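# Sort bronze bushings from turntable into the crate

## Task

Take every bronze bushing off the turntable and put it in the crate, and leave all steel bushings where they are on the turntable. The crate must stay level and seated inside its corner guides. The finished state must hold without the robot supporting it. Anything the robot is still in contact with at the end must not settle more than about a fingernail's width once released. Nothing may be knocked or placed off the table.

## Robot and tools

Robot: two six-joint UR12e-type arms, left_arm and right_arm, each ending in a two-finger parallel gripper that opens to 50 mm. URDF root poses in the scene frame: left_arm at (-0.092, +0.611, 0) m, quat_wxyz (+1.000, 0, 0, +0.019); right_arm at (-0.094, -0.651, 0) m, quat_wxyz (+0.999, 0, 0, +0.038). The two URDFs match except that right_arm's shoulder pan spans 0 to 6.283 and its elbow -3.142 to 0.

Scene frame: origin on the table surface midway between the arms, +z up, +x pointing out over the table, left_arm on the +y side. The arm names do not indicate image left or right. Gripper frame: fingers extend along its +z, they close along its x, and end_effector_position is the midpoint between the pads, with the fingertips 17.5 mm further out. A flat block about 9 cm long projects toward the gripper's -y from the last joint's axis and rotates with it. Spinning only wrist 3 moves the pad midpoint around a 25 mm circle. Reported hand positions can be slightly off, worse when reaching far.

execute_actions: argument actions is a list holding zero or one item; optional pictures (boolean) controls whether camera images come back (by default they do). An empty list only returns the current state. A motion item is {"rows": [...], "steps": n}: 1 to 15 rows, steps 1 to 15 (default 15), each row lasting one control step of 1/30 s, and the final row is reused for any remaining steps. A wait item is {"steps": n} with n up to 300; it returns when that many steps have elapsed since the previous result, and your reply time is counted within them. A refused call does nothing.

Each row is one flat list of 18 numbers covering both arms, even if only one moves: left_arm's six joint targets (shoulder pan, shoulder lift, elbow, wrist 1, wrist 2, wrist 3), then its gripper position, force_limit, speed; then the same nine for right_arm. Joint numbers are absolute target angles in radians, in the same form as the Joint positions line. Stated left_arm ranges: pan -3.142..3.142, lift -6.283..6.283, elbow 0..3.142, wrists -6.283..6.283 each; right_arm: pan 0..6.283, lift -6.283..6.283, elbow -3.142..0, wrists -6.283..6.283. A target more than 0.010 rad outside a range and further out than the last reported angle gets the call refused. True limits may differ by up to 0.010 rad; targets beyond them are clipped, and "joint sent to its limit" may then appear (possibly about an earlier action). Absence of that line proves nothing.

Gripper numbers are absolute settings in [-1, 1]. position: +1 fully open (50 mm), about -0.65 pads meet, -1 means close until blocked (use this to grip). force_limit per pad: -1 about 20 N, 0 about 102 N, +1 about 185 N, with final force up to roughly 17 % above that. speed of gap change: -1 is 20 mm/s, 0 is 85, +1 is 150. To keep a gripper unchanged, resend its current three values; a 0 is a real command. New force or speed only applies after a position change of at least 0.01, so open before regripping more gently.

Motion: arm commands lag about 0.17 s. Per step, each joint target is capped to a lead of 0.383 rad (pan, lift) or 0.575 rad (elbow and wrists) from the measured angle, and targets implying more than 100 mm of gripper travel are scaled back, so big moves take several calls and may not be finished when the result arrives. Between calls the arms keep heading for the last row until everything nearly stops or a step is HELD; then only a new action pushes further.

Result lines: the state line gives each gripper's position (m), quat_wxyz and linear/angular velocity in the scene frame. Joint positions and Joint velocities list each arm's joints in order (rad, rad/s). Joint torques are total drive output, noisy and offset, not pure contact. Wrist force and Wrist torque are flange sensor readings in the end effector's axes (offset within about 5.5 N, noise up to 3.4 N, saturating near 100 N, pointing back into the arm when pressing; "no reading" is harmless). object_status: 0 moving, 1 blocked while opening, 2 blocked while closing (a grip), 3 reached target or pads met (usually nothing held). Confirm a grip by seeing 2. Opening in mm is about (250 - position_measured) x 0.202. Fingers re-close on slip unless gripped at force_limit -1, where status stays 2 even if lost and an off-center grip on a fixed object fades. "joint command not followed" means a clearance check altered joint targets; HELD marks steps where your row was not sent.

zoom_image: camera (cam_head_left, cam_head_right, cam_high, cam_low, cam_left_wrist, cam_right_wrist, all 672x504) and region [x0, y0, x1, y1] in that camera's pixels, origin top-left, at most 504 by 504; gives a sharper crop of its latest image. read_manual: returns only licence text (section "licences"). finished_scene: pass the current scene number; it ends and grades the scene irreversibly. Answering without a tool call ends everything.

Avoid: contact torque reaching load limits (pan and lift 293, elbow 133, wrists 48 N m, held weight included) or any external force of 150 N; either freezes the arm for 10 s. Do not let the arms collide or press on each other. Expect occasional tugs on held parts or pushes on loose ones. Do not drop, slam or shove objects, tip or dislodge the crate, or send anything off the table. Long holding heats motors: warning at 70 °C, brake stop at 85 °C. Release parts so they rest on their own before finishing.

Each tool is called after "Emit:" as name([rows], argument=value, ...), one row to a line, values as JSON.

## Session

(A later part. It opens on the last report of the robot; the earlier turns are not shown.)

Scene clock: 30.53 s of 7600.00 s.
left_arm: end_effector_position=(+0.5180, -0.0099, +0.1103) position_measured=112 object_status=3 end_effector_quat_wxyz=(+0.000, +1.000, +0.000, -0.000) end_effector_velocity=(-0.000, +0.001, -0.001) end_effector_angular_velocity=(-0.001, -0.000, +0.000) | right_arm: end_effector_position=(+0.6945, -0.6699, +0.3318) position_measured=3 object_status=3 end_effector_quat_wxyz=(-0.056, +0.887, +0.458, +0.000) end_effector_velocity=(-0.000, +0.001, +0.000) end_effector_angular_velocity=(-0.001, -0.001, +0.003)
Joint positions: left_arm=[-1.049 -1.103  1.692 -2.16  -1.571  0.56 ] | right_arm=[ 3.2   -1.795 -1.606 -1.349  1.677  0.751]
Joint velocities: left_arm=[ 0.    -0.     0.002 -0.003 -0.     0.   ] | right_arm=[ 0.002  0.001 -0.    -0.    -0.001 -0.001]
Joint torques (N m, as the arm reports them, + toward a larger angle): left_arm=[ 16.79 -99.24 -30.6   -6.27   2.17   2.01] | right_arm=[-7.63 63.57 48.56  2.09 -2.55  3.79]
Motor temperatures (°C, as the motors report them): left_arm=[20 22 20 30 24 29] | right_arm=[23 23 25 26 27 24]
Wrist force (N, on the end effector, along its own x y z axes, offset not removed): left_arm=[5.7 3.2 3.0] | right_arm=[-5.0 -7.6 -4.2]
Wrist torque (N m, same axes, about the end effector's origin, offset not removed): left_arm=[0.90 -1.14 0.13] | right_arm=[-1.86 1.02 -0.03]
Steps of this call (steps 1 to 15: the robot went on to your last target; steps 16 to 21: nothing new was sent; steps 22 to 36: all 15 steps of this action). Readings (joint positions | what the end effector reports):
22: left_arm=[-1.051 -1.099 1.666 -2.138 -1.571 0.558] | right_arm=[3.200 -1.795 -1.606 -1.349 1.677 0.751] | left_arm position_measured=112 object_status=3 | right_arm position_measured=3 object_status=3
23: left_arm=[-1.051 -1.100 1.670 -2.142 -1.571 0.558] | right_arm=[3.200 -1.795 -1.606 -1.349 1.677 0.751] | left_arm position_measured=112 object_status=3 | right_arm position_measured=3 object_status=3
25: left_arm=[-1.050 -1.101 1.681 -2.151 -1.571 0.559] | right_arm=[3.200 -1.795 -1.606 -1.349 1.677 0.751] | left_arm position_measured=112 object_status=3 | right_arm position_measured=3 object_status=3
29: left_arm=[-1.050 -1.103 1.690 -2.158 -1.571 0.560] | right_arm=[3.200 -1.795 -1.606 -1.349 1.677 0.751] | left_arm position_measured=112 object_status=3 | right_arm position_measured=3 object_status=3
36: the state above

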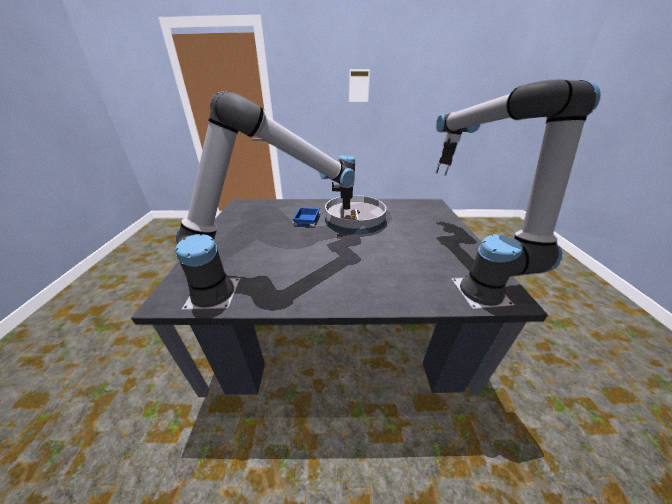

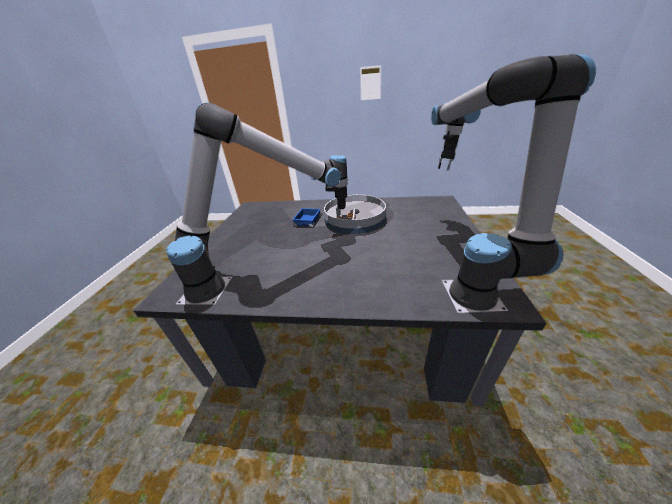

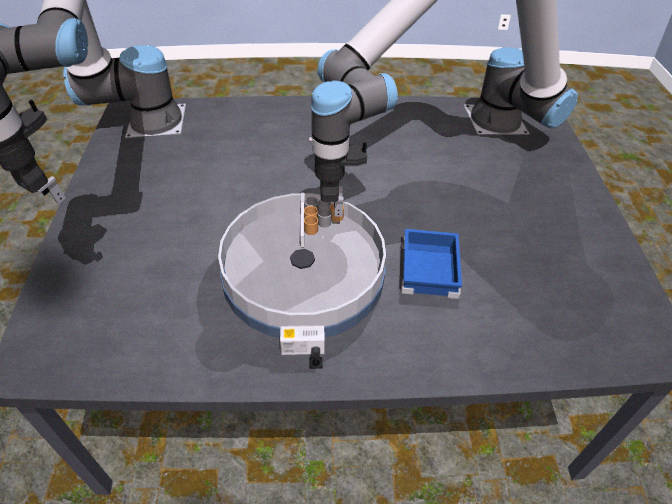

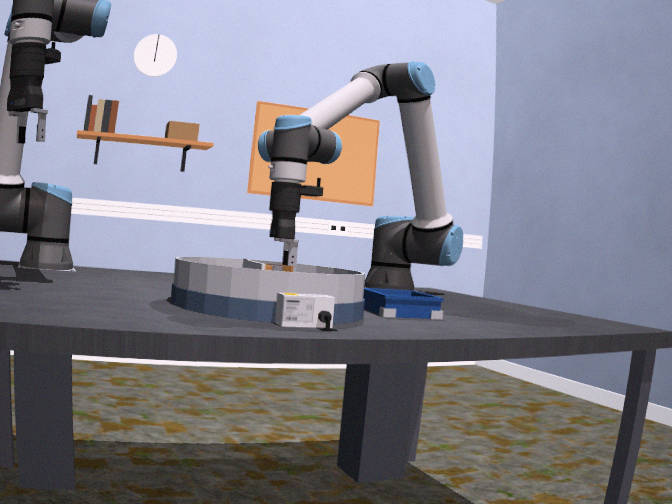

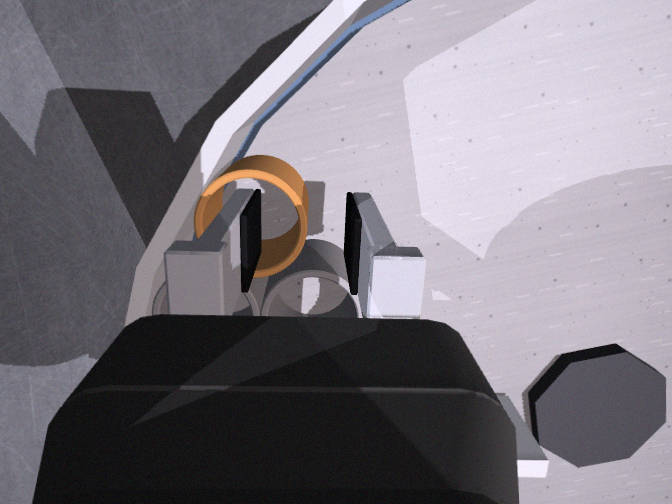

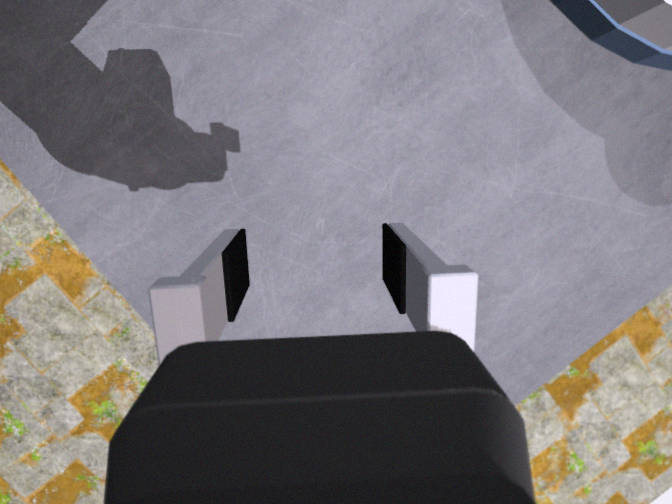

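Emit:
execute_actions([
  {"rows":[[-1.0494,-1.0823,1.7065,-2.195,-1.571,0.56,0.27,-0.3,0,3.2,-1.795,-1.606,-1.349,1.677,0.751,1,0,0]]},
], pictures=false)

Emit:
execute_actions([
  {"rows":[[-1.0494,-1.0823,1.7065,-2.195,-1.571,0.56,-1,-0.3,0,3.2,-1.795,-1.606,-1.349,1.677,0.751,1,0,0]]},
], pictures=false)

Emit:
execute_actions([
  {"rows":[[-1.0494,-1.16,1.639,-2.05,-1.571,0.56,-1,-0.3,0,3.2,-1.795,-1.606,-1.349,1.677,0.751,1,0,0]]},
], pictures=false)

Emit:
execute_actions([
  {"rows":[[-0.778,-1.2686,1.8334,-2.136,-1.571,0.831,-1,-0.3,0,3.2,-1.795,-1.606,-1.349,1.677,0.751,1,0,0]]},
], pictures=false)

Emit:
execute_actions([
  {"steps":12},
])

Scene clock: 32.33 s of 7600.00 s.
left_arm: end_effector_position=(+0.5180, -0.0099, +0.0883) position_measured=112 object_status=3 end_effector_quat_wxyz=(+0.000, +1.000, +0.000, -0.000) end_effector_velocity=(+0.000, +0.000, -0.002) end_effector_angular_velocity=(+0.000, -0.000, +0.001) | right_arm: end_effector_position=(+0.6945, -0.6699, +0.3318) position_measured=3 object_status=3 end_effector_quat_wxyz=(-0.056, +0.887, +0.458, +0.000) end_effector_velocity=(-0.001, -0.000, -0.001) end_effector_angular_velocity=(-0.001, +0.002, +0.000)
Joint positions: left_arm=[-1.049 -1.082  1.706 -2.195 -1.571  0.56 ] | right_arm=[ 3.2   -1.795 -1.606 -1.349  1.677  0.751]
Joint velocities: left_arm=[ 0.     0.002  0.001 -0.003  0.    -0.001] | right_arm=[ 0.     0.    -0.002  0.    -0.001  0.   ]
Joint torques (N m, as the arm reports them, + toward a larger angle): left_arm=[ 13.96 -81.54 -30.92  -6.81   0.57   2.09] | right_arm=[-9.42 64.22 46.83  2.83 -2.45  3.84]
Motor temperatures (°C, as the motors report them): left_arm=[20 22 20 30 24 29] | right_arm=[23 23 25 26 27 24]
Wrist force (N, on the end effector, along its own x y z axes, offset not removed): left_arm=[3.5 1.4 4.0] | right_arm=[-3.9 2.4 -2.9]
Wrist torque (N m, same axes, about the end effector's origin, offset not removed): left_arm=[0.53 -0.67 0.34] | right_arm=[0.14 0.78 -0.35]
Steps of this call (steps 1 to 15: the robot went on to your last target; steps 16 to 39: nothing new was sent; steps 40 to 54: all 15 steps of this action). Readings (joint positions | what the end effector reports):
40: left_arm=[-1.049 -1.103 1.693 -2.161 -1.571 0.560] | right_arm=[3.200 -1.795 -1.606 -1.349 1.677 0.751] | left_arm position_measured=112 object_status=3 | right_arm position_measured=3 object_status=3
41: left_arm=[-1.049 -1.099 1.695 -2.167 -1.571 0.560] | right_arm=[3.200 -1.795 -1.606 -1.349 1.677 0.751] | left_arm position_measured=112 object_status=3 | right_arm position_measured=3 object_status=3
43: left_arm=[-1.049 -1.091 1.701 -2.180 -1.571 0.560] | right_arm=[3.200 -1.795 -1.606 -1.349 1.677 0.751] | left_arm position_measured=112 object_status=3 | right_arm position_measured=3 object_status=3
47: left_arm=[-1.049 -1.084 1.705 -2.192 -1.571 0.560] | right_arm=[3.200 -1.795 -1.606 -1.349 1.677 0.751] | left_arm position_measured=112 object_status=3 | right_arm position_measured=3 object_status=3
54: the state above

Scene clock: 32.83 s of 7600.00 s.
left_arm: end_effector_position=(+0.5180, -0.0098, +0.0881) position_measured=221 object_status=2 end_effector_quat_wxyz=(+0.000, +1.000, +0.000, -0.000) end_effector_velocity=(+0.000, +0.000, +0.000) end_effector_angular_velocity=(-0.000, -0.000, +0.001) | right_arm: end_effector_position=(+0.6945, -0.6699, +0.3318) position_measured=3 object_status=3 end_effector_quat_wxyz=(-0.056, +0.887, +0.458, +0.000) end_effector_velocity=(-0.000, +0.001, -0.000) end_effector_angular_velocity=(+0.000, +0.001, +0.002)
Joint positions: left_arm=[-1.049 -1.082  1.707 -2.195 -1.571  0.56 ] | right_arm=[ 3.2   -1.795 -1.606 -1.349  1.677  0.751]
Joint velocities: left_arm=[ 0.001  0.    -0.    -0.     0.    -0.001] | right_arm=[ 0.001  0.    -0.001 -0.     0.    -0.   ]
Joint torques (N m, as the arm reports them, + toward a larger angle): left_arm=[ 12.28 -83.21 -30.72  -6.39   0.47   1.83] | right_arm=[-6.14 64.82 46.31  2.02 -2.76  3.67]
Motor temperatures (°C, as the motors report them): left_arm=[20 22 20 30 24 29] | right_arm=[23 23 25 26 27 24]
Wrist force (N, on the end effector, along its own x y z axes, offset not removed): left_arm=[2.5 -1.6 2.7] | right_arm=[-3.8 -6.4 -1.8]
Wrist torque (N m, same axes, about the end effector's origin, offset not removed): left_arm=[0.00 -0.69 0.21] | right_arm=[-1.33 0.79 -0.02]
Steps of this call (steps 1 to 15: all 15 steps of this action). Readings (joint positions | what the end effector reports):
1: left_arm=[-1.049 -1.082 1.706 -2.195 -1.571 0.560] | right_arm=[3.200 -1.795 -1.606 -1.349 1.677 0.751] | left_arm position_measured=120 object_status=0 | right_arm position_measured=3 object_status=3
2: left_arm=[-1.049 -1.082 1.706 -2.195 -1.571 0.560] | right_arm=[3.200 -1.795 -1.606 -1.349 1.677 0.751] | left_arm position_measured=134 object_status=0 | right_arm position_measured=3 object_status=3
4: left_arm=[-1.049 -1.082 1.706 -2.195 -1.571 0.560] | right_arm=[3.200 -1.795 -1.606 -1.349 1.677 0.751] | left_arm position_measured=162 object_status=0 | right_arm position_measured=3 object_status=3
8: left_arm=[-1.049 -1.082 1.706 -2.195 -1.571 0.560] | right_arm=[3.200 -1.795 -1.606 -1.349 1.677 0.751] | left_arm position_measured=218 object_status=0 | right_arm position_measured=3 object_status=3
15: the state above

Scene clock: 33.33 s of 7600.00 s.
left_arm: end_effector_position=(+0.5184, -0.0105, +0.1787) position_measured=221 object_status=2 end_effector_quat_wxyz=(+0.000, +1.000, +0.000, +0.000) end_effector_velocity=(-0.001, +0.001, +0.008) end_effector_angular_velocity=(+0.003, +0.002, -0.000) | right_arm: end_effector_position=(+0.6945, -0.6699, +0.3318) position_measured=3 object_status=3 end_effector_quat_wxyz=(-0.056, +0.887, +0.458, +0.000) end_effector_velocity=(+0.001, -0.000, +0.001) end_effector_angular_velocity=(+0.001, -0.001, -0.001)
Joint positions: left_arm=[-1.049 -1.159  1.64  -2.051 -1.571  0.56 ] | right_arm=[ 3.2   -1.795 -1.606 -1.349  1.677  0.751]
Joint velocities: left_arm=[-0.    -0.007 -0.006  0.017 -0.    -0.   ] | right_arm=[-0.001 -0.     0.002 -0.     0.001  0.001]
Joint torques (N m, as the arm reports them, + toward a larger angle): left_arm=[  7.71 -97.54 -54.02  -2.08  -0.03   1.84] | right_arm=[-4.59 68.13 44.38  2.54 -2.39  3.84]
Motor temperatures (°C, as the motors report them): left_arm=[20 22 20 30 24 29] | right_arm=[23 23 25 26 27 24]
Wrist force (N, on the end effector, along its own x y z axes, offset not removed): left_arm=[6.2 0.8 0.8] | right_arm=[-4.1 -0.3 3.6]
Wrist torque (N m, same axes, about the end effector's origin, offset not removed): left_arm=[0.34 -1.39 0.11] | right_arm=[-0.26 0.79 0.16]
Steps of this call (steps 1 to 15: all 15 steps of this action). Readings (joint positions | what the end effector reports):
1: left_arm=[-1.049 -1.083 1.706 -2.194 -1.571 0.560] | right_arm=[3.200 -1.795 -1.606 -1.349 1.677 0.751] | left_arm position_measured=221 object_status=2 | right_arm position_measured=3 object_status=3
2: left_arm=[-1.049 -1.091 1.700 -2.184 -1.571 0.560] | right_arm=[3.200 -1.795 -1.606 -1.349 1.677 0.751] | left_arm position_measured=221 object_status=2 | right_arm position_measured=3 object_status=3
4: left_arm=[-1.049 -1.123 1.670 -2.129 -1.571 0.560] | right_arm=[3.200 -1.795 -1.606 -1.349 1.677 0.751] | left_arm position_measured=221 object_status=2 | right_arm position_measured=3 object_status=3
8: left_arm=[-1.049 -1.152 1.646 -2.069 -1.571 0.560] | right_arm=[3.200 -1.795 -1.606 -1.349 1.677 0.751] | left_arm position_measured=221 object_status=2 | right_arm position_measured=3 object_status=3
15: the state above

Scene clock: 33.83 s of 7600.00 s.
left_arm: end_effector_position=(+0.6023, +0.2201, +0.1617) position_measured=221 object_status=2 end_effector_quat_wxyz=(+0.000, +1.000, +0.000, +0.000) end_effector_velocity=(+0.034, +0.168, -0.016) end_effector_angular_velocity=(+0.003, +0.003, +0.000) | right_arm: end_effector_position=(+0.6945, -0.6699, +0.3318) position_measured=3 object_status=3 end_effector_quat_wxyz=(-0.056, +0.887, +0.458, +0.000) end_effector_velocity=(-0.000, -0.001, -0.001) end_effector_angular_velocity=(-0.000, +0.001, -0.000)
Joint positions: left_arm=[-0.795 -1.262  1.822 -2.131 -1.571  0.814] | right_arm=[ 3.2   -1.795 -1.606 -1.349  1.677  0.751]
Joint velocities: left_arm=[ 0.184 -0.068  0.126 -0.054  0.     0.183] | right_arm=[-0.001  0.    -0.001  0.    -0.    -0.   ]
Joint torques (N m, as the arm reports them, + toward a larger angle): left_arm=[ -0.01 -82.73 -37.01  -7.55   0.88   1.73] | right_arm=[-6.28 68.14 45.45  2.49 -2.32  3.71]
Motor temperatures (°C, as the motors report them): left_arm=[20 22 20 30 24 29] | right_arm=[23 23 25 26 27 24]
Wrist force (N, on the end effector, along its own x y z axes, offset not removed): left_arm=[3.1 -4.0 2.6] | right_arm=[-0.9 -0.5 4.4]
Wrist torque (N m, same axes, about the end effector's origin, offset not removed): left_arm=[-0.18 -0.62 0.22] | right_arm=[-0.27 0.17 -0.14]
Steps of this call (steps 1 to 15: all 15 steps of this action). Readings (joint positions | what the end effector reports):
1: left_arm=[-1.049 -1.160 1.640 -2.051 -1.571 0.561] | right_arm=[3.200 -1.795 -1.606 -1.349 1.677 0.751] | left_arm position_measured=221 object_status=2 | right_arm position_measured=3 object_status=3
2: left_arm=[-1.040 -1.166 1.648 -2.057 -1.571 0.570] | right_arm=[3.200 -1.795 -1.606 -1.349 1.677 0.751] | left_arm position_measured=221 object_status=2 | right_arm position_measured=3 object_status=3
4: left_arm=[-0.997 -1.184 1.680 -2.070 -1.571 0.613] | right_arm=[3.200 -1.795 -1.606 -1.349 1.677 0.751] | left_arm position_measured=221 object_status=2 | right_arm position_measured=3 object_status=3
8: left_arm=[-0.911 -1.218 1.740 -2.097 -1.571 0.698] | right_arm=[3.200 -1.795 -1.606 -1.349 1.677 0.751] | left_arm position_measured=221 object_status=2 | right_arm position_measured=3 object_status=3
15: the state above

Scene clock: 34.23 s of 7600.00 s.
left_arm: end_effector_position=(+0.6051, +0.2351, +0.1602) position_measured=221 object_status=2 end_effector_quat_wxyz=(+0.000, +1.000, +0.000, +0.000) end_effector_velocity=(+0.001, +0.002, +0.000) end_effector_angular_velocity=(-0.001, -0.001, +0.001) | right_arm: end_effector_position=(+0.6945, -0.6699, +0.3318) position_measured=3 object_status=3 end_effector_quat_wxyz=(-0.056, +0.887, +0.458, +0.000) end_effector_velocity=(-0.000, -0.000, +0.000) end_effector_angular_velocity=(+0.000, -0.000, -0.000)
Joint positions: left_arm=[-0.778 -1.269  1.833 -2.136 -1.571  0.831] | right_arm=[ 3.2   -1.795 -1.606 -1.349  1.677  0.751]
Joint velocities: left_arm=[ 0.002 -0.001  0.001 -0.002  0.     0.001] | right_arm=[-0.  0. -0.  0.  0. -0.]
Joint torques (N m, as the arm reports them, + toward a larger angle): left_arm=[ 15.67 -88.78 -31.11  -7.11  -1.7    2.03] | right_arm=[-6.1  67.38 45.12  2.63 -3.13  4.38]
Motor temperatures (°C, as the motors report them): left_arm=[20 22 20 30 24 29] | right_arm=[23 23 25 26 27 24]
Wrist force (N, on the end effector, along its own x y z axes, offset not removed): left_arm=[4.8 0.4 0.5] | right_arm=[1.5 -0.9 -2.4]
Wrist torque (N m, same axes, about the end effector's origin, offset not removed): left_arm=[0.41 -1.01 0.14] | right_arm=[-0.55 -0.27 -0.31]
Steps of this call (steps 1 to 12: the robot went on to your last target). Readings (joint positions | what the end effector reports):
1: left_arm=[-0.790 -1.264 1.825 -2.133 -1.571 0.819] | right_arm=[3.200 -1.795 -1.606 -1.349 1.677 0.751] | left_arm position_measured=221 object_status=2 | right_arm position_measured=3 object_status=3
2: left_arm=[-0.786 -1.266 1.828 -2.134 -1.571 0.823] | right_arm=[3.200 -1.795 -1.606 -1.349 1.677 0.751] | left_arm position_measured=221 object_status=2 | right_arm position_measured=3 object_status=3
4: left_arm=[-0.782 -1.267 1.831 -2.135 -1.571 0.827] | right_arm=[3.200 -1.795 -1.606 -1.349 1.677 0.751] | left_arm position_measured=221 object_status=2 | right_arm position_measured=3 object_status=3
8: left_arm=[-0.779 -1.268 1.833 -2.136 -1.571 0.830] | right_arm=[3.200 -1.795 -1.606 -1.349 1.677 0.751] | left_arm position_measured=221 object_status=2 | right_arm position_measured=3 object_status=3
12: the state above

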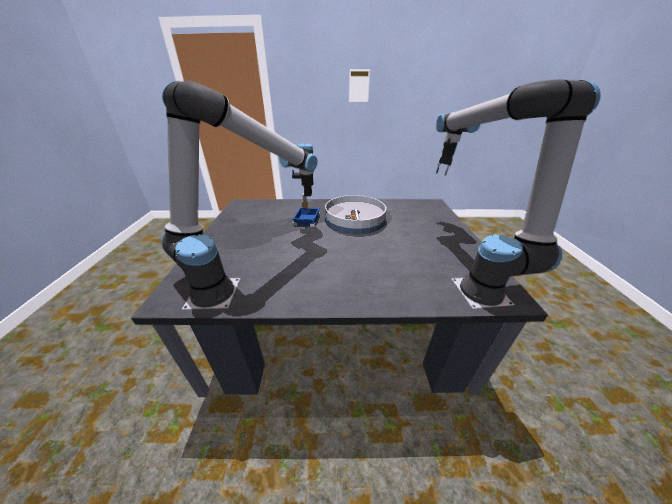

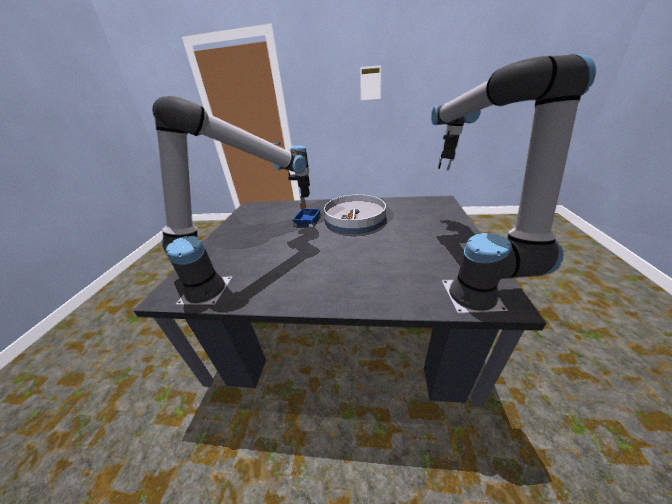

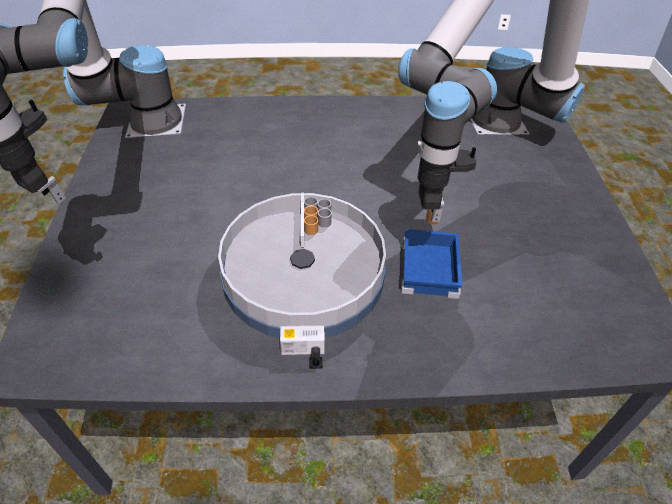

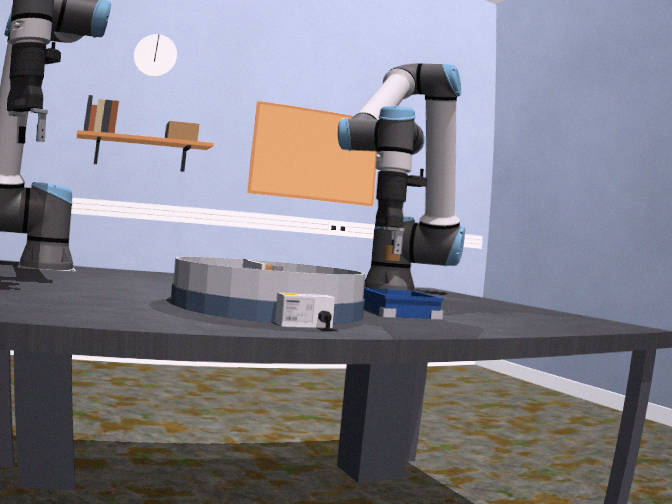

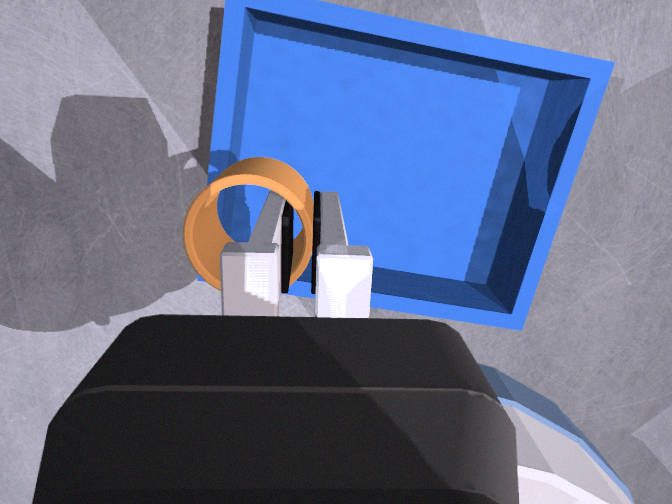

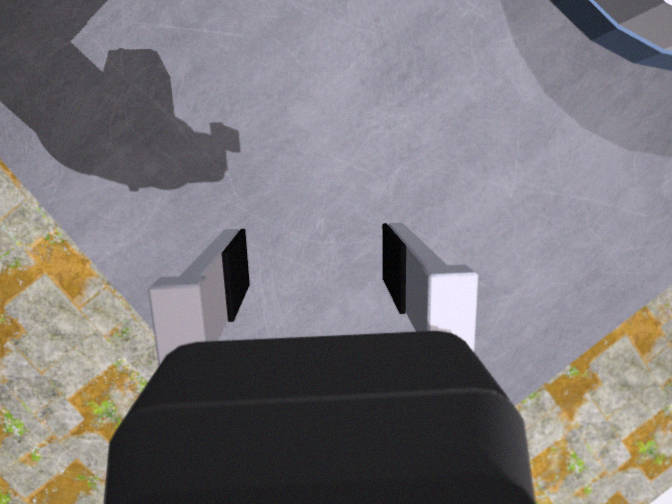

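Emit:
execute_actions([
  {"rows":[[-0.70,-1.205,1.743,-2.109,-1.571,0.909,-1,-0.3,0,3.2,-1.795,-1.606,-1.349,1.677,0.751,1,0,0]]},
], pictures=false)

Emit:
execute_actions([
  {"rows":[[-0.70,-1.0966,1.8152,-2.2894,-1.571,0.909,-1,-0.3,0,3.2,-1.795,-1.606,-1.349,1.677,0.751,1,0,0]]},
], pictures=false)

Emit:
execute_actions([
  {"rows":[[-0.70,-1.0966,1.8152,-2.2894,-1.571,0.909,-0.05,-0.3,0,3.2,-1.795,-1.606,-1.349,1.677,0.751,1,0,0]]},
], pictures=false)

Emit:
execute_actions([
  {"rows":[[-0.70,-1.205,1.743,-2.109,-1.571,0.909,-0.05,-0.3,0,3.2,-1.795,-1.606,-1.349,1.677,0.751,1,0,0]]},
], pictures=false)

Emit:
execute_actions([
  {"rows":[[-1.078,-1.06,1.52,-2.031,-1.571,0.531,0.27,-0.3,0,3.2,-1.795,-1.606,-1.349,1.677,0.751,1,0,0]]},
], pictures=false)

Emit:
execute_actions([
  {"rows":[[-1.078,-1.0227,1.5527,-2.101,-1.571,0.531,0.27,-0.3,0,3.2,-1.795,-1.606,-1.349,1.677,0.751,1,0,0]]},
], pictures=false)

Emit:
execute_actions([
  {"steps":12},
])

Scene clock: 36.33 s of 7600.00 s.
left_arm: end_effector_position=(+0.6689, +0.2632, +0.1604) position_measured=221 object_status=2 end_effector_quat_wxyz=(+0.000, +1.000, +0.000, -0.000) end_effector_velocity=(+0.006, +0.002, +0.001) end_effector_angular_velocity=(-0.001, -0.001, +0.000) | right_arm: end_effector_position=(+0.6945, -0.6699, +0.3318) position_measured=3 object_status=3 end_effector_quat_wxyz=(-0.056, +0.887, +0.458, +0.000) end_effector_velocity=(+0.000, -0.001, +0.000) end_effector_angular_velocity=(-0.000, -0.001, -0.001)
Joint positions: left_arm=[-0.701 -1.206  1.744 -2.109 -1.571  0.908] | right_arm=[ 3.2   -1.795 -1.606 -1.349  1.677  0.751]
Joint velocities: left_arm=[ 0.007  0.006 -0.01   0.003  0.     0.006] | right_arm=[-0.001  0.     0.     0.    -0.     0.   ]
Joint torques (N m, as the arm reports them, + toward a larger angle): left_arm=[ 13.94 -71.79 -53.32  -3.13   2.53   2.5 ] | right_arm=[-10.04  68.34  42.83   3.06  -2.05   3.88]
Motor temperatures (°C, as the motors report them): left_arm=[20 22 20 30 24 29] | right_arm=[23 23 25 26 27 24]
Wrist force (N, on the end effector, along its own x y z axes, offset not removed): left_arm=[4.5 -0.4 4.1] | right_arm=[-4.0 -0.7 -1.3]
Wrist torque (N m, same axes, about the end effector's origin, offset not removed): left_arm=[0.34 -0.95 -0.06] | right_arm=[-0.22 0.72 -0.16]
Steps of this call (steps 1 to 30: the robot went on to your last target; steps 31 to 48: nothing new was sent; steps 49 to 63: all 15 steps of this action). Readings (joint positions | what the end effector reports):
49: left_arm=[-0.777 -1.268 1.833 -2.136 -1.571 0.832] | right_arm=[3.200 -1.795 -1.606 -1.349 1.677 0.751] | left_arm position_measured=221 object_status=2 | right_arm position_measured=3 object_status=3
50: left_arm=[-0.769 -1.260 1.824 -2.131 -1.571 0.840] | right_arm=[3.200 -1.795 -1.606 -1.349 1.677 0.751] | left_arm position_measured=221 object_status=2 | right_arm position_measured=3 object_status=3
52: left_arm=[-0.737 -1.234 1.787 -2.120 -1.571 0.872] | right_arm=[3.200 -1.795 -1.606 -1.349 1.677 0.751] | left_arm position_measured=221 object_status=2 | right_arm position_measured=3 object_status=3
56: left_arm=[-0.708 -1.212 1.753 -2.112 -1.571 0.900] | right_arm=[3.200 -1.795 -1.606 -1.349 1.677 0.751] | left_arm position_measured=221 object_status=2 | right_arm position_measured=3 object_status=3
63: the state above

Scene clock: 36.83 s of 7600.00 s.
left_arm: end_effector_position=(+0.6695, +0.2634, +0.0511) position_measured=221 object_status=2 end_effector_quat_wxyz=(+0.000, +1.000, +0.000, -0.000) end_effector_velocity=(+0.001, -0.001, -0.010) end_effector_angular_velocity=(-0.003, -0.004, -0.000) | right_arm: end_effector_position=(+0.6945, -0.6699, +0.3318) position_measured=3 object_status=3 end_effector_quat_wxyz=(-0.056, +0.887, +0.458, +0.000) end_effector_velocity=(-0.000, -0.001, -0.001) end_effector_angular_velocity=(-0.000, +0.001, -0.001)
Joint positions: left_arm=[-0.7   -1.098  1.814 -2.287 -1.571  0.909] | right_arm=[ 3.2   -1.795 -1.606 -1.349  1.677  0.751]
Joint velocities: left_arm=[-0.     0.011  0.006 -0.022 -0.    -0.   ] | right_arm=[-0.001 -0.001 -0.001  0.    -0.     0.   ]
Joint torques (N m, as the arm reports them, + toward a larger angle): left_arm=[ 16.66 -80.6  -28.28  -6.61   2.05   1.91] | right_arm=[-9.12 67.44 44.87  2.44 -1.96  3.57]
Motor temperatures (°C, as the motors report them): left_arm=[20 22 20 30 24 29] | right_arm=[23 23 25 26 27 24]
Wrist force (N, on the end effector, along its own x y z axes, offset not removed): left_arm=[4.4 -3.0 3.5] | right_arm=[-3.1 3.5 -1.4]
Wrist torque (N m, same axes, about the end effector's origin, offset not removed): left_arm=[-0.17 -0.92 0.14] | right_arm=[0.39 0.75 -0.03]
Steps of this call (steps 1 to 15: all 15 steps of this action). Readings (joint positions | what the end effector reports):
1: left_arm=[-0.700 -1.205 1.744 -2.110 -1.571 0.909] | right_arm=[3.200 -1.795 -1.606 -1.349 1.677 0.751] | left_arm position_measured=221 object_status=2 | right_arm position_measured=3 object_status=3
2: left_arm=[-0.700 -1.196 1.751 -2.120 -1.571 0.909] | right_arm=[3.200 -1.795 -1.606 -1.349 1.677 0.751] | left_arm position_measured=221 object_status=2 | right_arm position_measured=3 object_status=3
4: left_arm=[-0.700 -1.154 1.780 -2.182 -1.571 0.909] | right_arm=[3.200 -1.795 -1.606 -1.349 1.677 0.751] | left_arm position_measured=221 object_status=2 | right_arm position_measured=3 object_status=3
8: left_arm=[-0.700 -1.110 1.807 -2.264 -1.571 0.909] | right_arm=[3.200 -1.795 -1.606 -1.349 1.677 0.751] | left_arm position_measured=221 object_status=2 | right_arm position_measured=3 object_status=3
15: the state above

Scene clock: 37.33 s of 7600.00 s.
left_arm: end_effector_position=(+0.6695, +0.2635, +0.0500) position_measured=160 object_status=3 end_effector_quat_wxyz=(+0.000, +1.000, +0.000, -0.000) end_effector_velocity=(-0.000, +0.000, -0.000) end_effector_angular_velocity=(+0.000, -0.000, -0.001) | right_arm: end_effector_position=(+0.6945, -0.6699, +0.3318) position_measured=3 object_status=3 end_effector_quat_wxyz=(-0.056, +0.887, +0.458, +0.000) end_effector_velocity=(-0.001, -0.000, -0.001) end_effector_angular_velocity=(-0.000, +0.001, +0.001)
Joint positions: left_arm=[-0.7   -1.097  1.815 -2.289 -1.571  0.909] | right_arm=[ 3.2   -1.795 -1.606 -1.349  1.677  0.751]
Joint velocities: left_arm=[ 0.     0.     0.    -0.001  0.     0.001] | right_arm=[ 0.     0.    -0.001  0.    -0.    -0.   ]
Joint torques (N m, as the arm reports them, + toward a larger angle): left_arm=[ 17.2  -74.96 -27.3   -6.65   1.89   2.17] | right_arm=[-9.91 68.46 44.35  2.63 -2.52  3.48]
Motor temperatures (°C, as the motors report them): left_arm=[20 22 20 30 24 29] | right_arm=[23 23 25 26 27 24]
Wrist force (N, on the end effector, along its own x y z axes, offset not removed): left_arm=[6.8 -1.4 0.3] | right_arm=[-0.7 -2.3 -3.6]
Wrist torque (N m, same axes, about the end effector's origin, offset not removed): left_arm=[0.07 -1.37 -0.03] | right_arm=[-0.51 0.22 -0.03]
Steps of this call (steps 1 to 15: all 15 steps of this action). Readings (joint positions | what the end effector reports):
1: left_arm=[-0.700 -1.097 1.815 -2.288 -1.571 0.909] | right_arm=[3.200 -1.795 -1.606 -1.349 1.677 0.751] | left_arm position_measured=213 object_status=0 | right_arm position_measured=3 object_status=3
2: left_arm=[-0.700 -1.097 1.815 -2.288 -1.571 0.909] | right_arm=[3.200 -1.795 -1.606 -1.349 1.677 0.751] | left_arm position_measured=199 object_status=0 | right_arm position_measured=3 object_status=3
4: left_arm=[-0.700 -1.097 1.815 -2.289 -1.571 0.909] | right_arm=[3.200 -1.795 -1.606 -1.349 1.677 0.751] | left_arm position_measured=171 object_status=0 | right_arm position_measured=3 object_status=3
8: left_arm=[-0.700 -1.097 1.815 -2.289 -1.571 0.909] | right_arm=[3.200 -1.795 -1.606 -1.349 1.677 0.751] | left_arm position_measured=160 object_status=0 | right_arm position_measured=3 object_status=3
15: the state above

Scene clock: 37.83 s of 7600.00 s.
left_arm: end_effector_position=(+0.6697, +0.2634, +0.1594) position_measured=160 object_status=3 end_effector_quat_wxyz=(+0.000, +1.000, +0.000, +0.000) end_effector_velocity=(-0.002, +0.001, +0.011) end_effector_angular_velocity=(+0.003, +0.004, +0.002) | right_arm: end_effector_position=(+0.6945, -0.6699, +0.3318) position_measured=3 object_status=3 end_effector_quat_wxyz=(-0.056, +0.887, +0.458, +0.000) end_effector_velocity=(-0.001, +0.000, -0.001) end_effector_angular_velocity=(-0.000, +0.002, -0.000)
Joint positions: left_arm=[-0.7   -1.204  1.744 -2.111 -1.571  0.909] | right_arm=[ 3.2   -1.795 -1.606 -1.349  1.677  0.751]
Joint velocities: left_arm=[-0.    -0.011 -0.007  0.022  0.    -0.002] | right_arm=[ 0.    -0.    -0.001 -0.     0.     0.001]
Joint torques (N m, as the arm reports them, + toward a larger angle): left_arm=[ 13.91 -91.4  -53.54  -1.68   1.55   2.03] | right_arm=[-5.42 67.6  44.74  2.41 -2.88  3.91]
Motor temperatures (°C, as the motors report them): left_arm=[20 22 20 30 24 29] | right_arm=[23 23 25 26 27 24]
Wrist force (N, on the end effector, along its own x y z axes, offset not removed): left_arm=[3.6 -2.0 -4.3] | right_arm=[-4.0 -4.2 1.3]
Wrist torque (N m, same axes, about the end effector's origin, offset not removed): left_arm=[-0.32 -0.77 0.11] | right_arm=[-0.65 0.67 -0.09]
Steps of this call (steps 1 to 15: all 15 steps of this action). Readings (joint positions | what the end effector reports):
1: left_arm=[-0.700 -1.097 1.815 -2.289 -1.571 0.909] | right_arm=[3.200 -1.795 -1.606 -1.349 1.677 0.751] | left_arm position_measured=160 object_status=3 | right_arm position_measured=3 object_status=3
2: left_arm=[-0.700 -1.105 1.808 -2.279 -1.571 0.909] | right_arm=[3.200 -1.795 -1.606 -1.349 1.677 0.751] | left_arm position_measured=160 object_status=3 | right_arm position_measured=3 object_status=3
4: left_arm=[-0.700 -1.148 1.779 -2.217 -1.571 0.909] | right_arm=[3.200 -1.795 -1.606 -1.349 1.677 0.751] | left_arm position_measured=160 object_status=3 | right_arm position_measured=3 object_status=3
8: left_arm=[-0.700 -1.192 1.751 -2.135 -1.571 0.909] | right_arm=[3.200 -1.795 -1.606 -1.349 1.677 0.751] | left_arm position_measured=160 object_status=3 | right_arm position_measured=3 object_status=3
15: the state above

Scene clock: 38.33 s of 7600.00 s.
left_arm: end_effector_position=(+0.5802, +0.0009, +0.1616) position_measured=112 object_status=3 end_effector_quat_wxyz=(-0.000, +1.000, +0.000, -0.000) end_effector_velocity=(-0.296, -0.537, +0.000) end_effector_angular_velocity=(-0.002, -0.002, -0.004) | right_arm: end_effector_position=(+0.6945, -0.6699, +0.3318) position_measured=3 object_status=3 end_effector_quat_wxyz=(-0.056, +0.887, +0.458, +0.000) end_effector_velocity=(-0.001, -0.000, -0.001) end_effector_angular_velocity=(+0.000, +0.001, -0.001)
Joint positions: left_arm=[-0.985 -1.093  1.572 -2.049 -1.571  0.624] | right_arm=[ 3.2   -1.795 -1.606 -1.349  1.677  0.751]
Joint velocities: left_arm=[-0.61   0.225 -0.35   0.122 -0.001 -0.606] | right_arm=[-0.     0.    -0.001 -0.     0.     0.001]
Joint torques (N m, as the arm reports them, + toward a larger angle): left_arm=[-26.97 -82.87 -56.06  -1.55  -2.72  -4.02] | right_arm=[-7.56 68.33 42.83  2.47 -2.37  4.27]
Motor temperatures (°C, as the motors report them): left_arm=[20 22 20 30 24 29] | right_arm=[23 23 25 26 27 24]
Wrist force (N, on the end effector, along its own x y z axes, offset not removed): left_arm=[5.4 0.7 3.1] | right_arm=[-6.2 4.7 -6.0]
Wrist torque (N m, same axes, about the end effector's origin, offset not removed): left_arm=[0.33 -0.87 0.21] | right_arm=[0.35 1.24 -0.17]
Steps of this call (steps 1 to 15: all 15 steps of this action). Readings (joint positions | what the end effector reports):
1: left_arm=[-0.701 -1.204 1.743 -2.110 -1.571 0.908] | right_arm=[3.200 -1.795 -1.606 -1.349 1.677 0.751] | left_arm position_measured=152 object_status=0 | right_arm position_measured=3 object_status=3
2: left_arm=[-0.709 -1.198 1.735 -2.106 -1.571 0.899] | right_arm=[3.200 -1.795 -1.606 -1.349 1.677 0.751] | left_arm position_measured=138 object_status=0 | right_arm position_measured=3 object_status=3
4: left_arm=[-0.754 -1.180 1.708 -2.097 -1.571 0.855] | right_arm=[3.200 -1.795 -1.606 -1.349 1.677 0.751] | left_arm position_measured=114 object_status=0 | right_arm position_measured=3 object_status=3
8: left_arm=[-0.839 -1.148 1.657 -2.079 -1.571 0.770] | right_arm=[3.200 -1.795 -1.606 -1.349 1.677 0.751] | left_arm position_measured=112 object_status=0 | right_arm position_measured=3 object_status=3
15: the state above

Scene clock: 38.83 s of 7600.00 s.
left_arm: end_effector_position=(+0.5306, -0.0793, +0.1156) position_measured=112 object_status=3 end_effector_quat_wxyz=(+0.000, +1.000, +0.000, -0.000) end_effector_velocity=(-0.003, -0.004, -0.005) end_effector_angular_velocity=(+0.001, +0.001, +0.001) | right_arm: end_effector_position=(+0.6945, -0.6699, +0.3318) position_measured=3 object_status=3 end_effector_quat_wxyz=(-0.056, +0.887, +0.458, +0.000) end_effector_velocity=(-0.001, -0.001, -0.001) end_effector_angular_velocity=(-0.001, +0.001, -0.001)
Joint positions: left_arm=[-1.077 -1.023  1.553 -2.1   -1.571  0.532] | right_arm=[ 3.2   -1.795 -1.606 -1.349  1.677  0.751]
Joint velocities: left_arm=[-0.005  0.005  0.    -0.004 -0.    -0.006] | right_arm=[-0.001  0.001 -0.002  0.    -0.001  0.   ]
Joint torques (N m, as the arm reports them, + toward a larger angle): left_arm=[-14.52 -95.2  -54.32  -6.66   1.37  -2.29] | right_arm=[-5.66 68.45 43.54  2.61 -2.77  3.54]
Motor temperatures (°C, as the motors report them): left_arm=[20 22 20 30 24 29] | right_arm=[23 23 25 26 27 24]
Wrist force (N, on the end effector, along its own x y z axes, offset not removed): left_arm=[4.6 -0.7 0.6] | right_arm=[-4.8 1.7 -1.0]
Wrist torque (N m, same axes, about the end effector's origin, offset not removed): left_arm=[0.08 -0.96 0.16] | right_arm=[0.16 0.91 -0.08]
Steps of this call (steps 1 to 15: all 15 steps of this action). Readings (joint positions | what the end effector reports):
1: left_arm=[-1.005 -1.085 1.561 -2.045 -1.571 0.604] | right_arm=[3.200 -1.795 -1.606 -1.349 1.677 0.751] | left_arm position_measured=112 object_status=3 | right_arm position_measured=3 object_status=3
2: left_arm=[-1.024 -1.073 1.555 -2.050 -1.571 0.585] | right_arm=[3.200 -1.795 -1.606 -1.349 1.677 0.751] | left_arm position_measured=112 object_status=3 | right_arm position_measured=3 object_status=3
4: left_arm=[-1.051 -1.049 1.554 -2.073 -1.571 0.558] | right_arm=[3.200 -1.795 -1.606 -1.349 1.677 0.751] | left_arm position_measured=112 object_status=3 | right_arm position_measured=3 object_status=3
8: left_arm=[-1.072 -1.029 1.553 -2.094 -1.571 0.537] | right_arm=[3.200 -1.795 -1.606 -1.349 1.677 0.751] | left_arm position_measured=112 object_status=3 | right_arm position_measured=3 object_status=3
15: the state above

Scene clock: 39.23 s of 7600.00 s.
left_arm: end_effector_position=(+0.5303, -0.0797, +0.1152) position_measured=112 object_status=3 end_effector_quat_wxyz=(+0.000, +1.000, +0.000, -0.000) end_effector_velocity=(+0.000, -0.000, +0.000) end_effector_angular_velocity=(-0.000, -0.000, +0.001) | right_arm: end_effector_position=(+0.6945, -0.6699, +0.3318) position_measured=3 object_status=3 end_effector_quat_wxyz=(-0.056, +0.887, +0.458, +0.000) end_effector_velocity=(+0.000, -0.001, +0.001) end_effector_angular_velocity=(-0.001, -0.001, -0.001)
Joint positions: left_arm=[-1.078 -1.023  1.553 -2.101 -1.571  0.531] | right_arm=[ 3.2   -1.795 -1.606 -1.349  1.677  0.751]
Joint velocities: left_arm=[-0.     0.    -0.    -0.     0.    -0.002] | right_arm=[-0.     0.001  0.    -0.    -0.001  0.   ]
Joint torques (N m, as the arm reports them, + toward a larger angle): left_arm=[-18.24 -89.15 -53.03  -6.72   2.69  -1.8 ] | right_arm=[-5.74 68.76 43.2   2.88 -2.13  3.25]
Motor temperatures (°C, as the motors report them): left_arm=[20 22 20 30 24 29] | right_arm=[23 23 25 26 27 24]
Wrist force (N, on the end effector, along its own x y z axes, offset not removed): left_arm=[3.4 3.5 -3.0] | right_arm=[-3.8 -4.1 -4.2]
Wrist torque (N m, same axes, about the end effector's origin, offset not removed): left_arm=[0.72 -0.87 0.24] | right_arm=[-1.13 0.49 -0.30]
Steps of this call (steps 1 to 12: the robot went on to your last target). Readings (joint positions | what the end effector reports):
1: left_arm=[-1.078 -1.023 1.553 -2.101 -1.571 0.531] | right_arm=[3.200 -1.795 -1.606 -1.349 1.677 0.751] | left_arm position_measured=112 object_status=3 | right_arm position_measured=3 object_status=3
2: left_arm=[-1.078 -1.023 1.553 -2.101 -1.571 0.531] | right_arm=[3.200 -1.795 -1.606 -1.349 1.677 0.751] | left_arm position_measured=112 object_status=3 | right_arm position_measured=3 object_status=3
4: left_arm=[-1.078 -1.023 1.553 -2.101 -1.571 0.531] | right_arm=[3.200 -1.795 -1.606 -1.349 1.677 0.751] | left_arm position_measured=112 object_status=3 | right_arm position_measured=3 object_status=3
8: left_arm=[-1.078 -1.023 1.553 -2.101 -1.571 0.531] | right_arm=[3.200 -1.795 -1.606 -1.349 1.677 0.751] | left_arm position_measured=112 object_status=3 | right_arm position_measured=3 object_status=3
12: the state above

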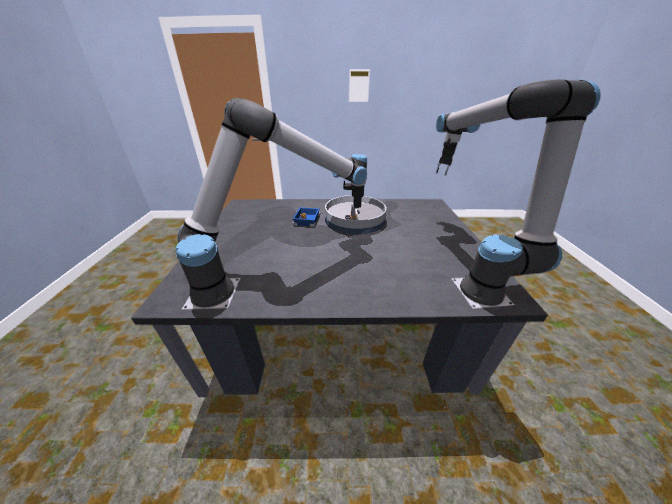

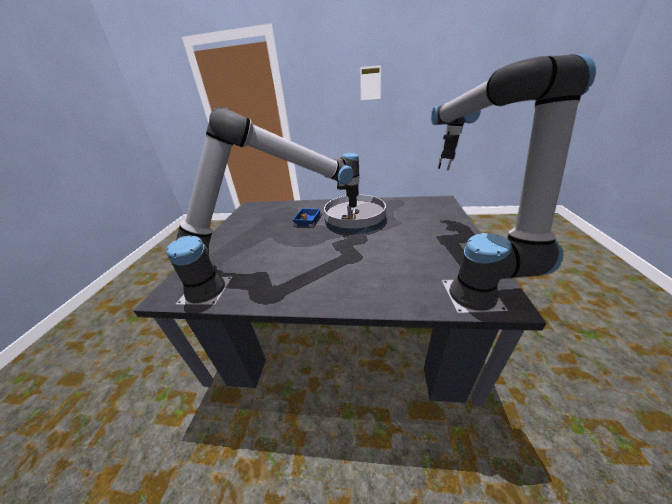

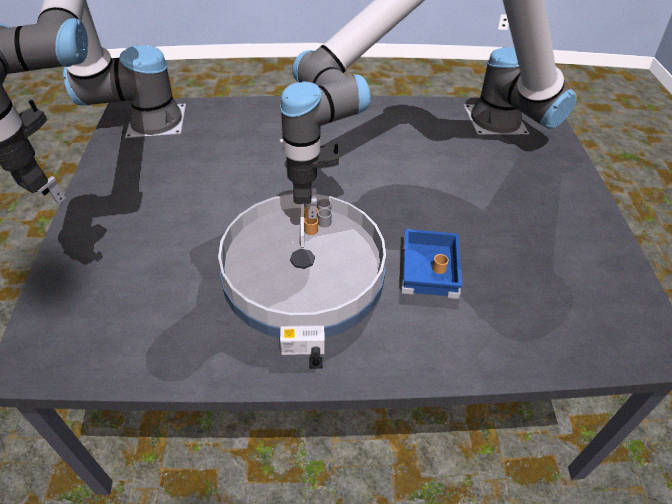

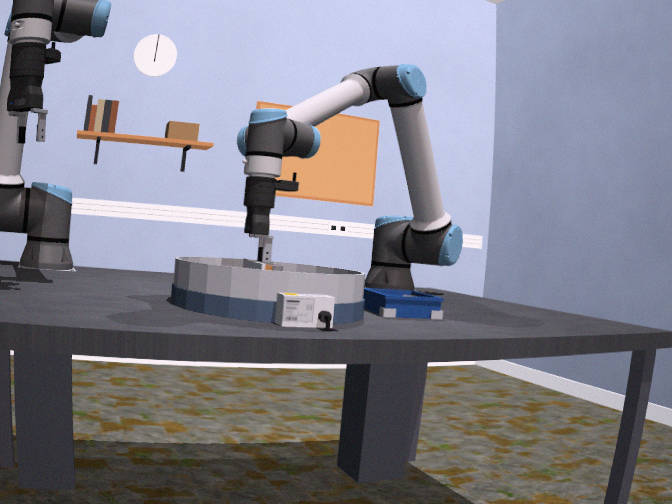

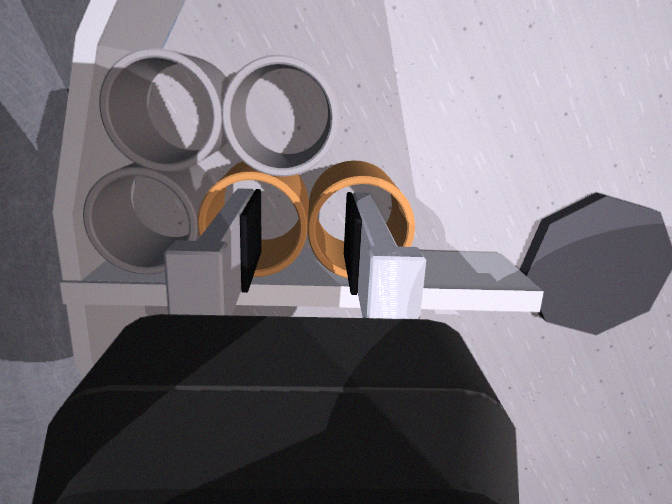

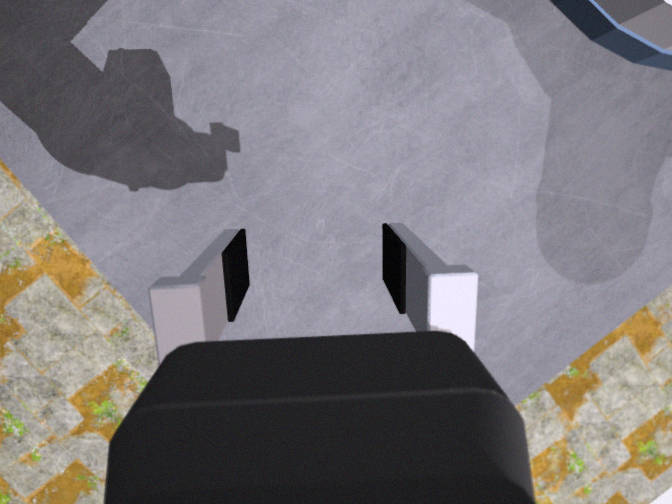

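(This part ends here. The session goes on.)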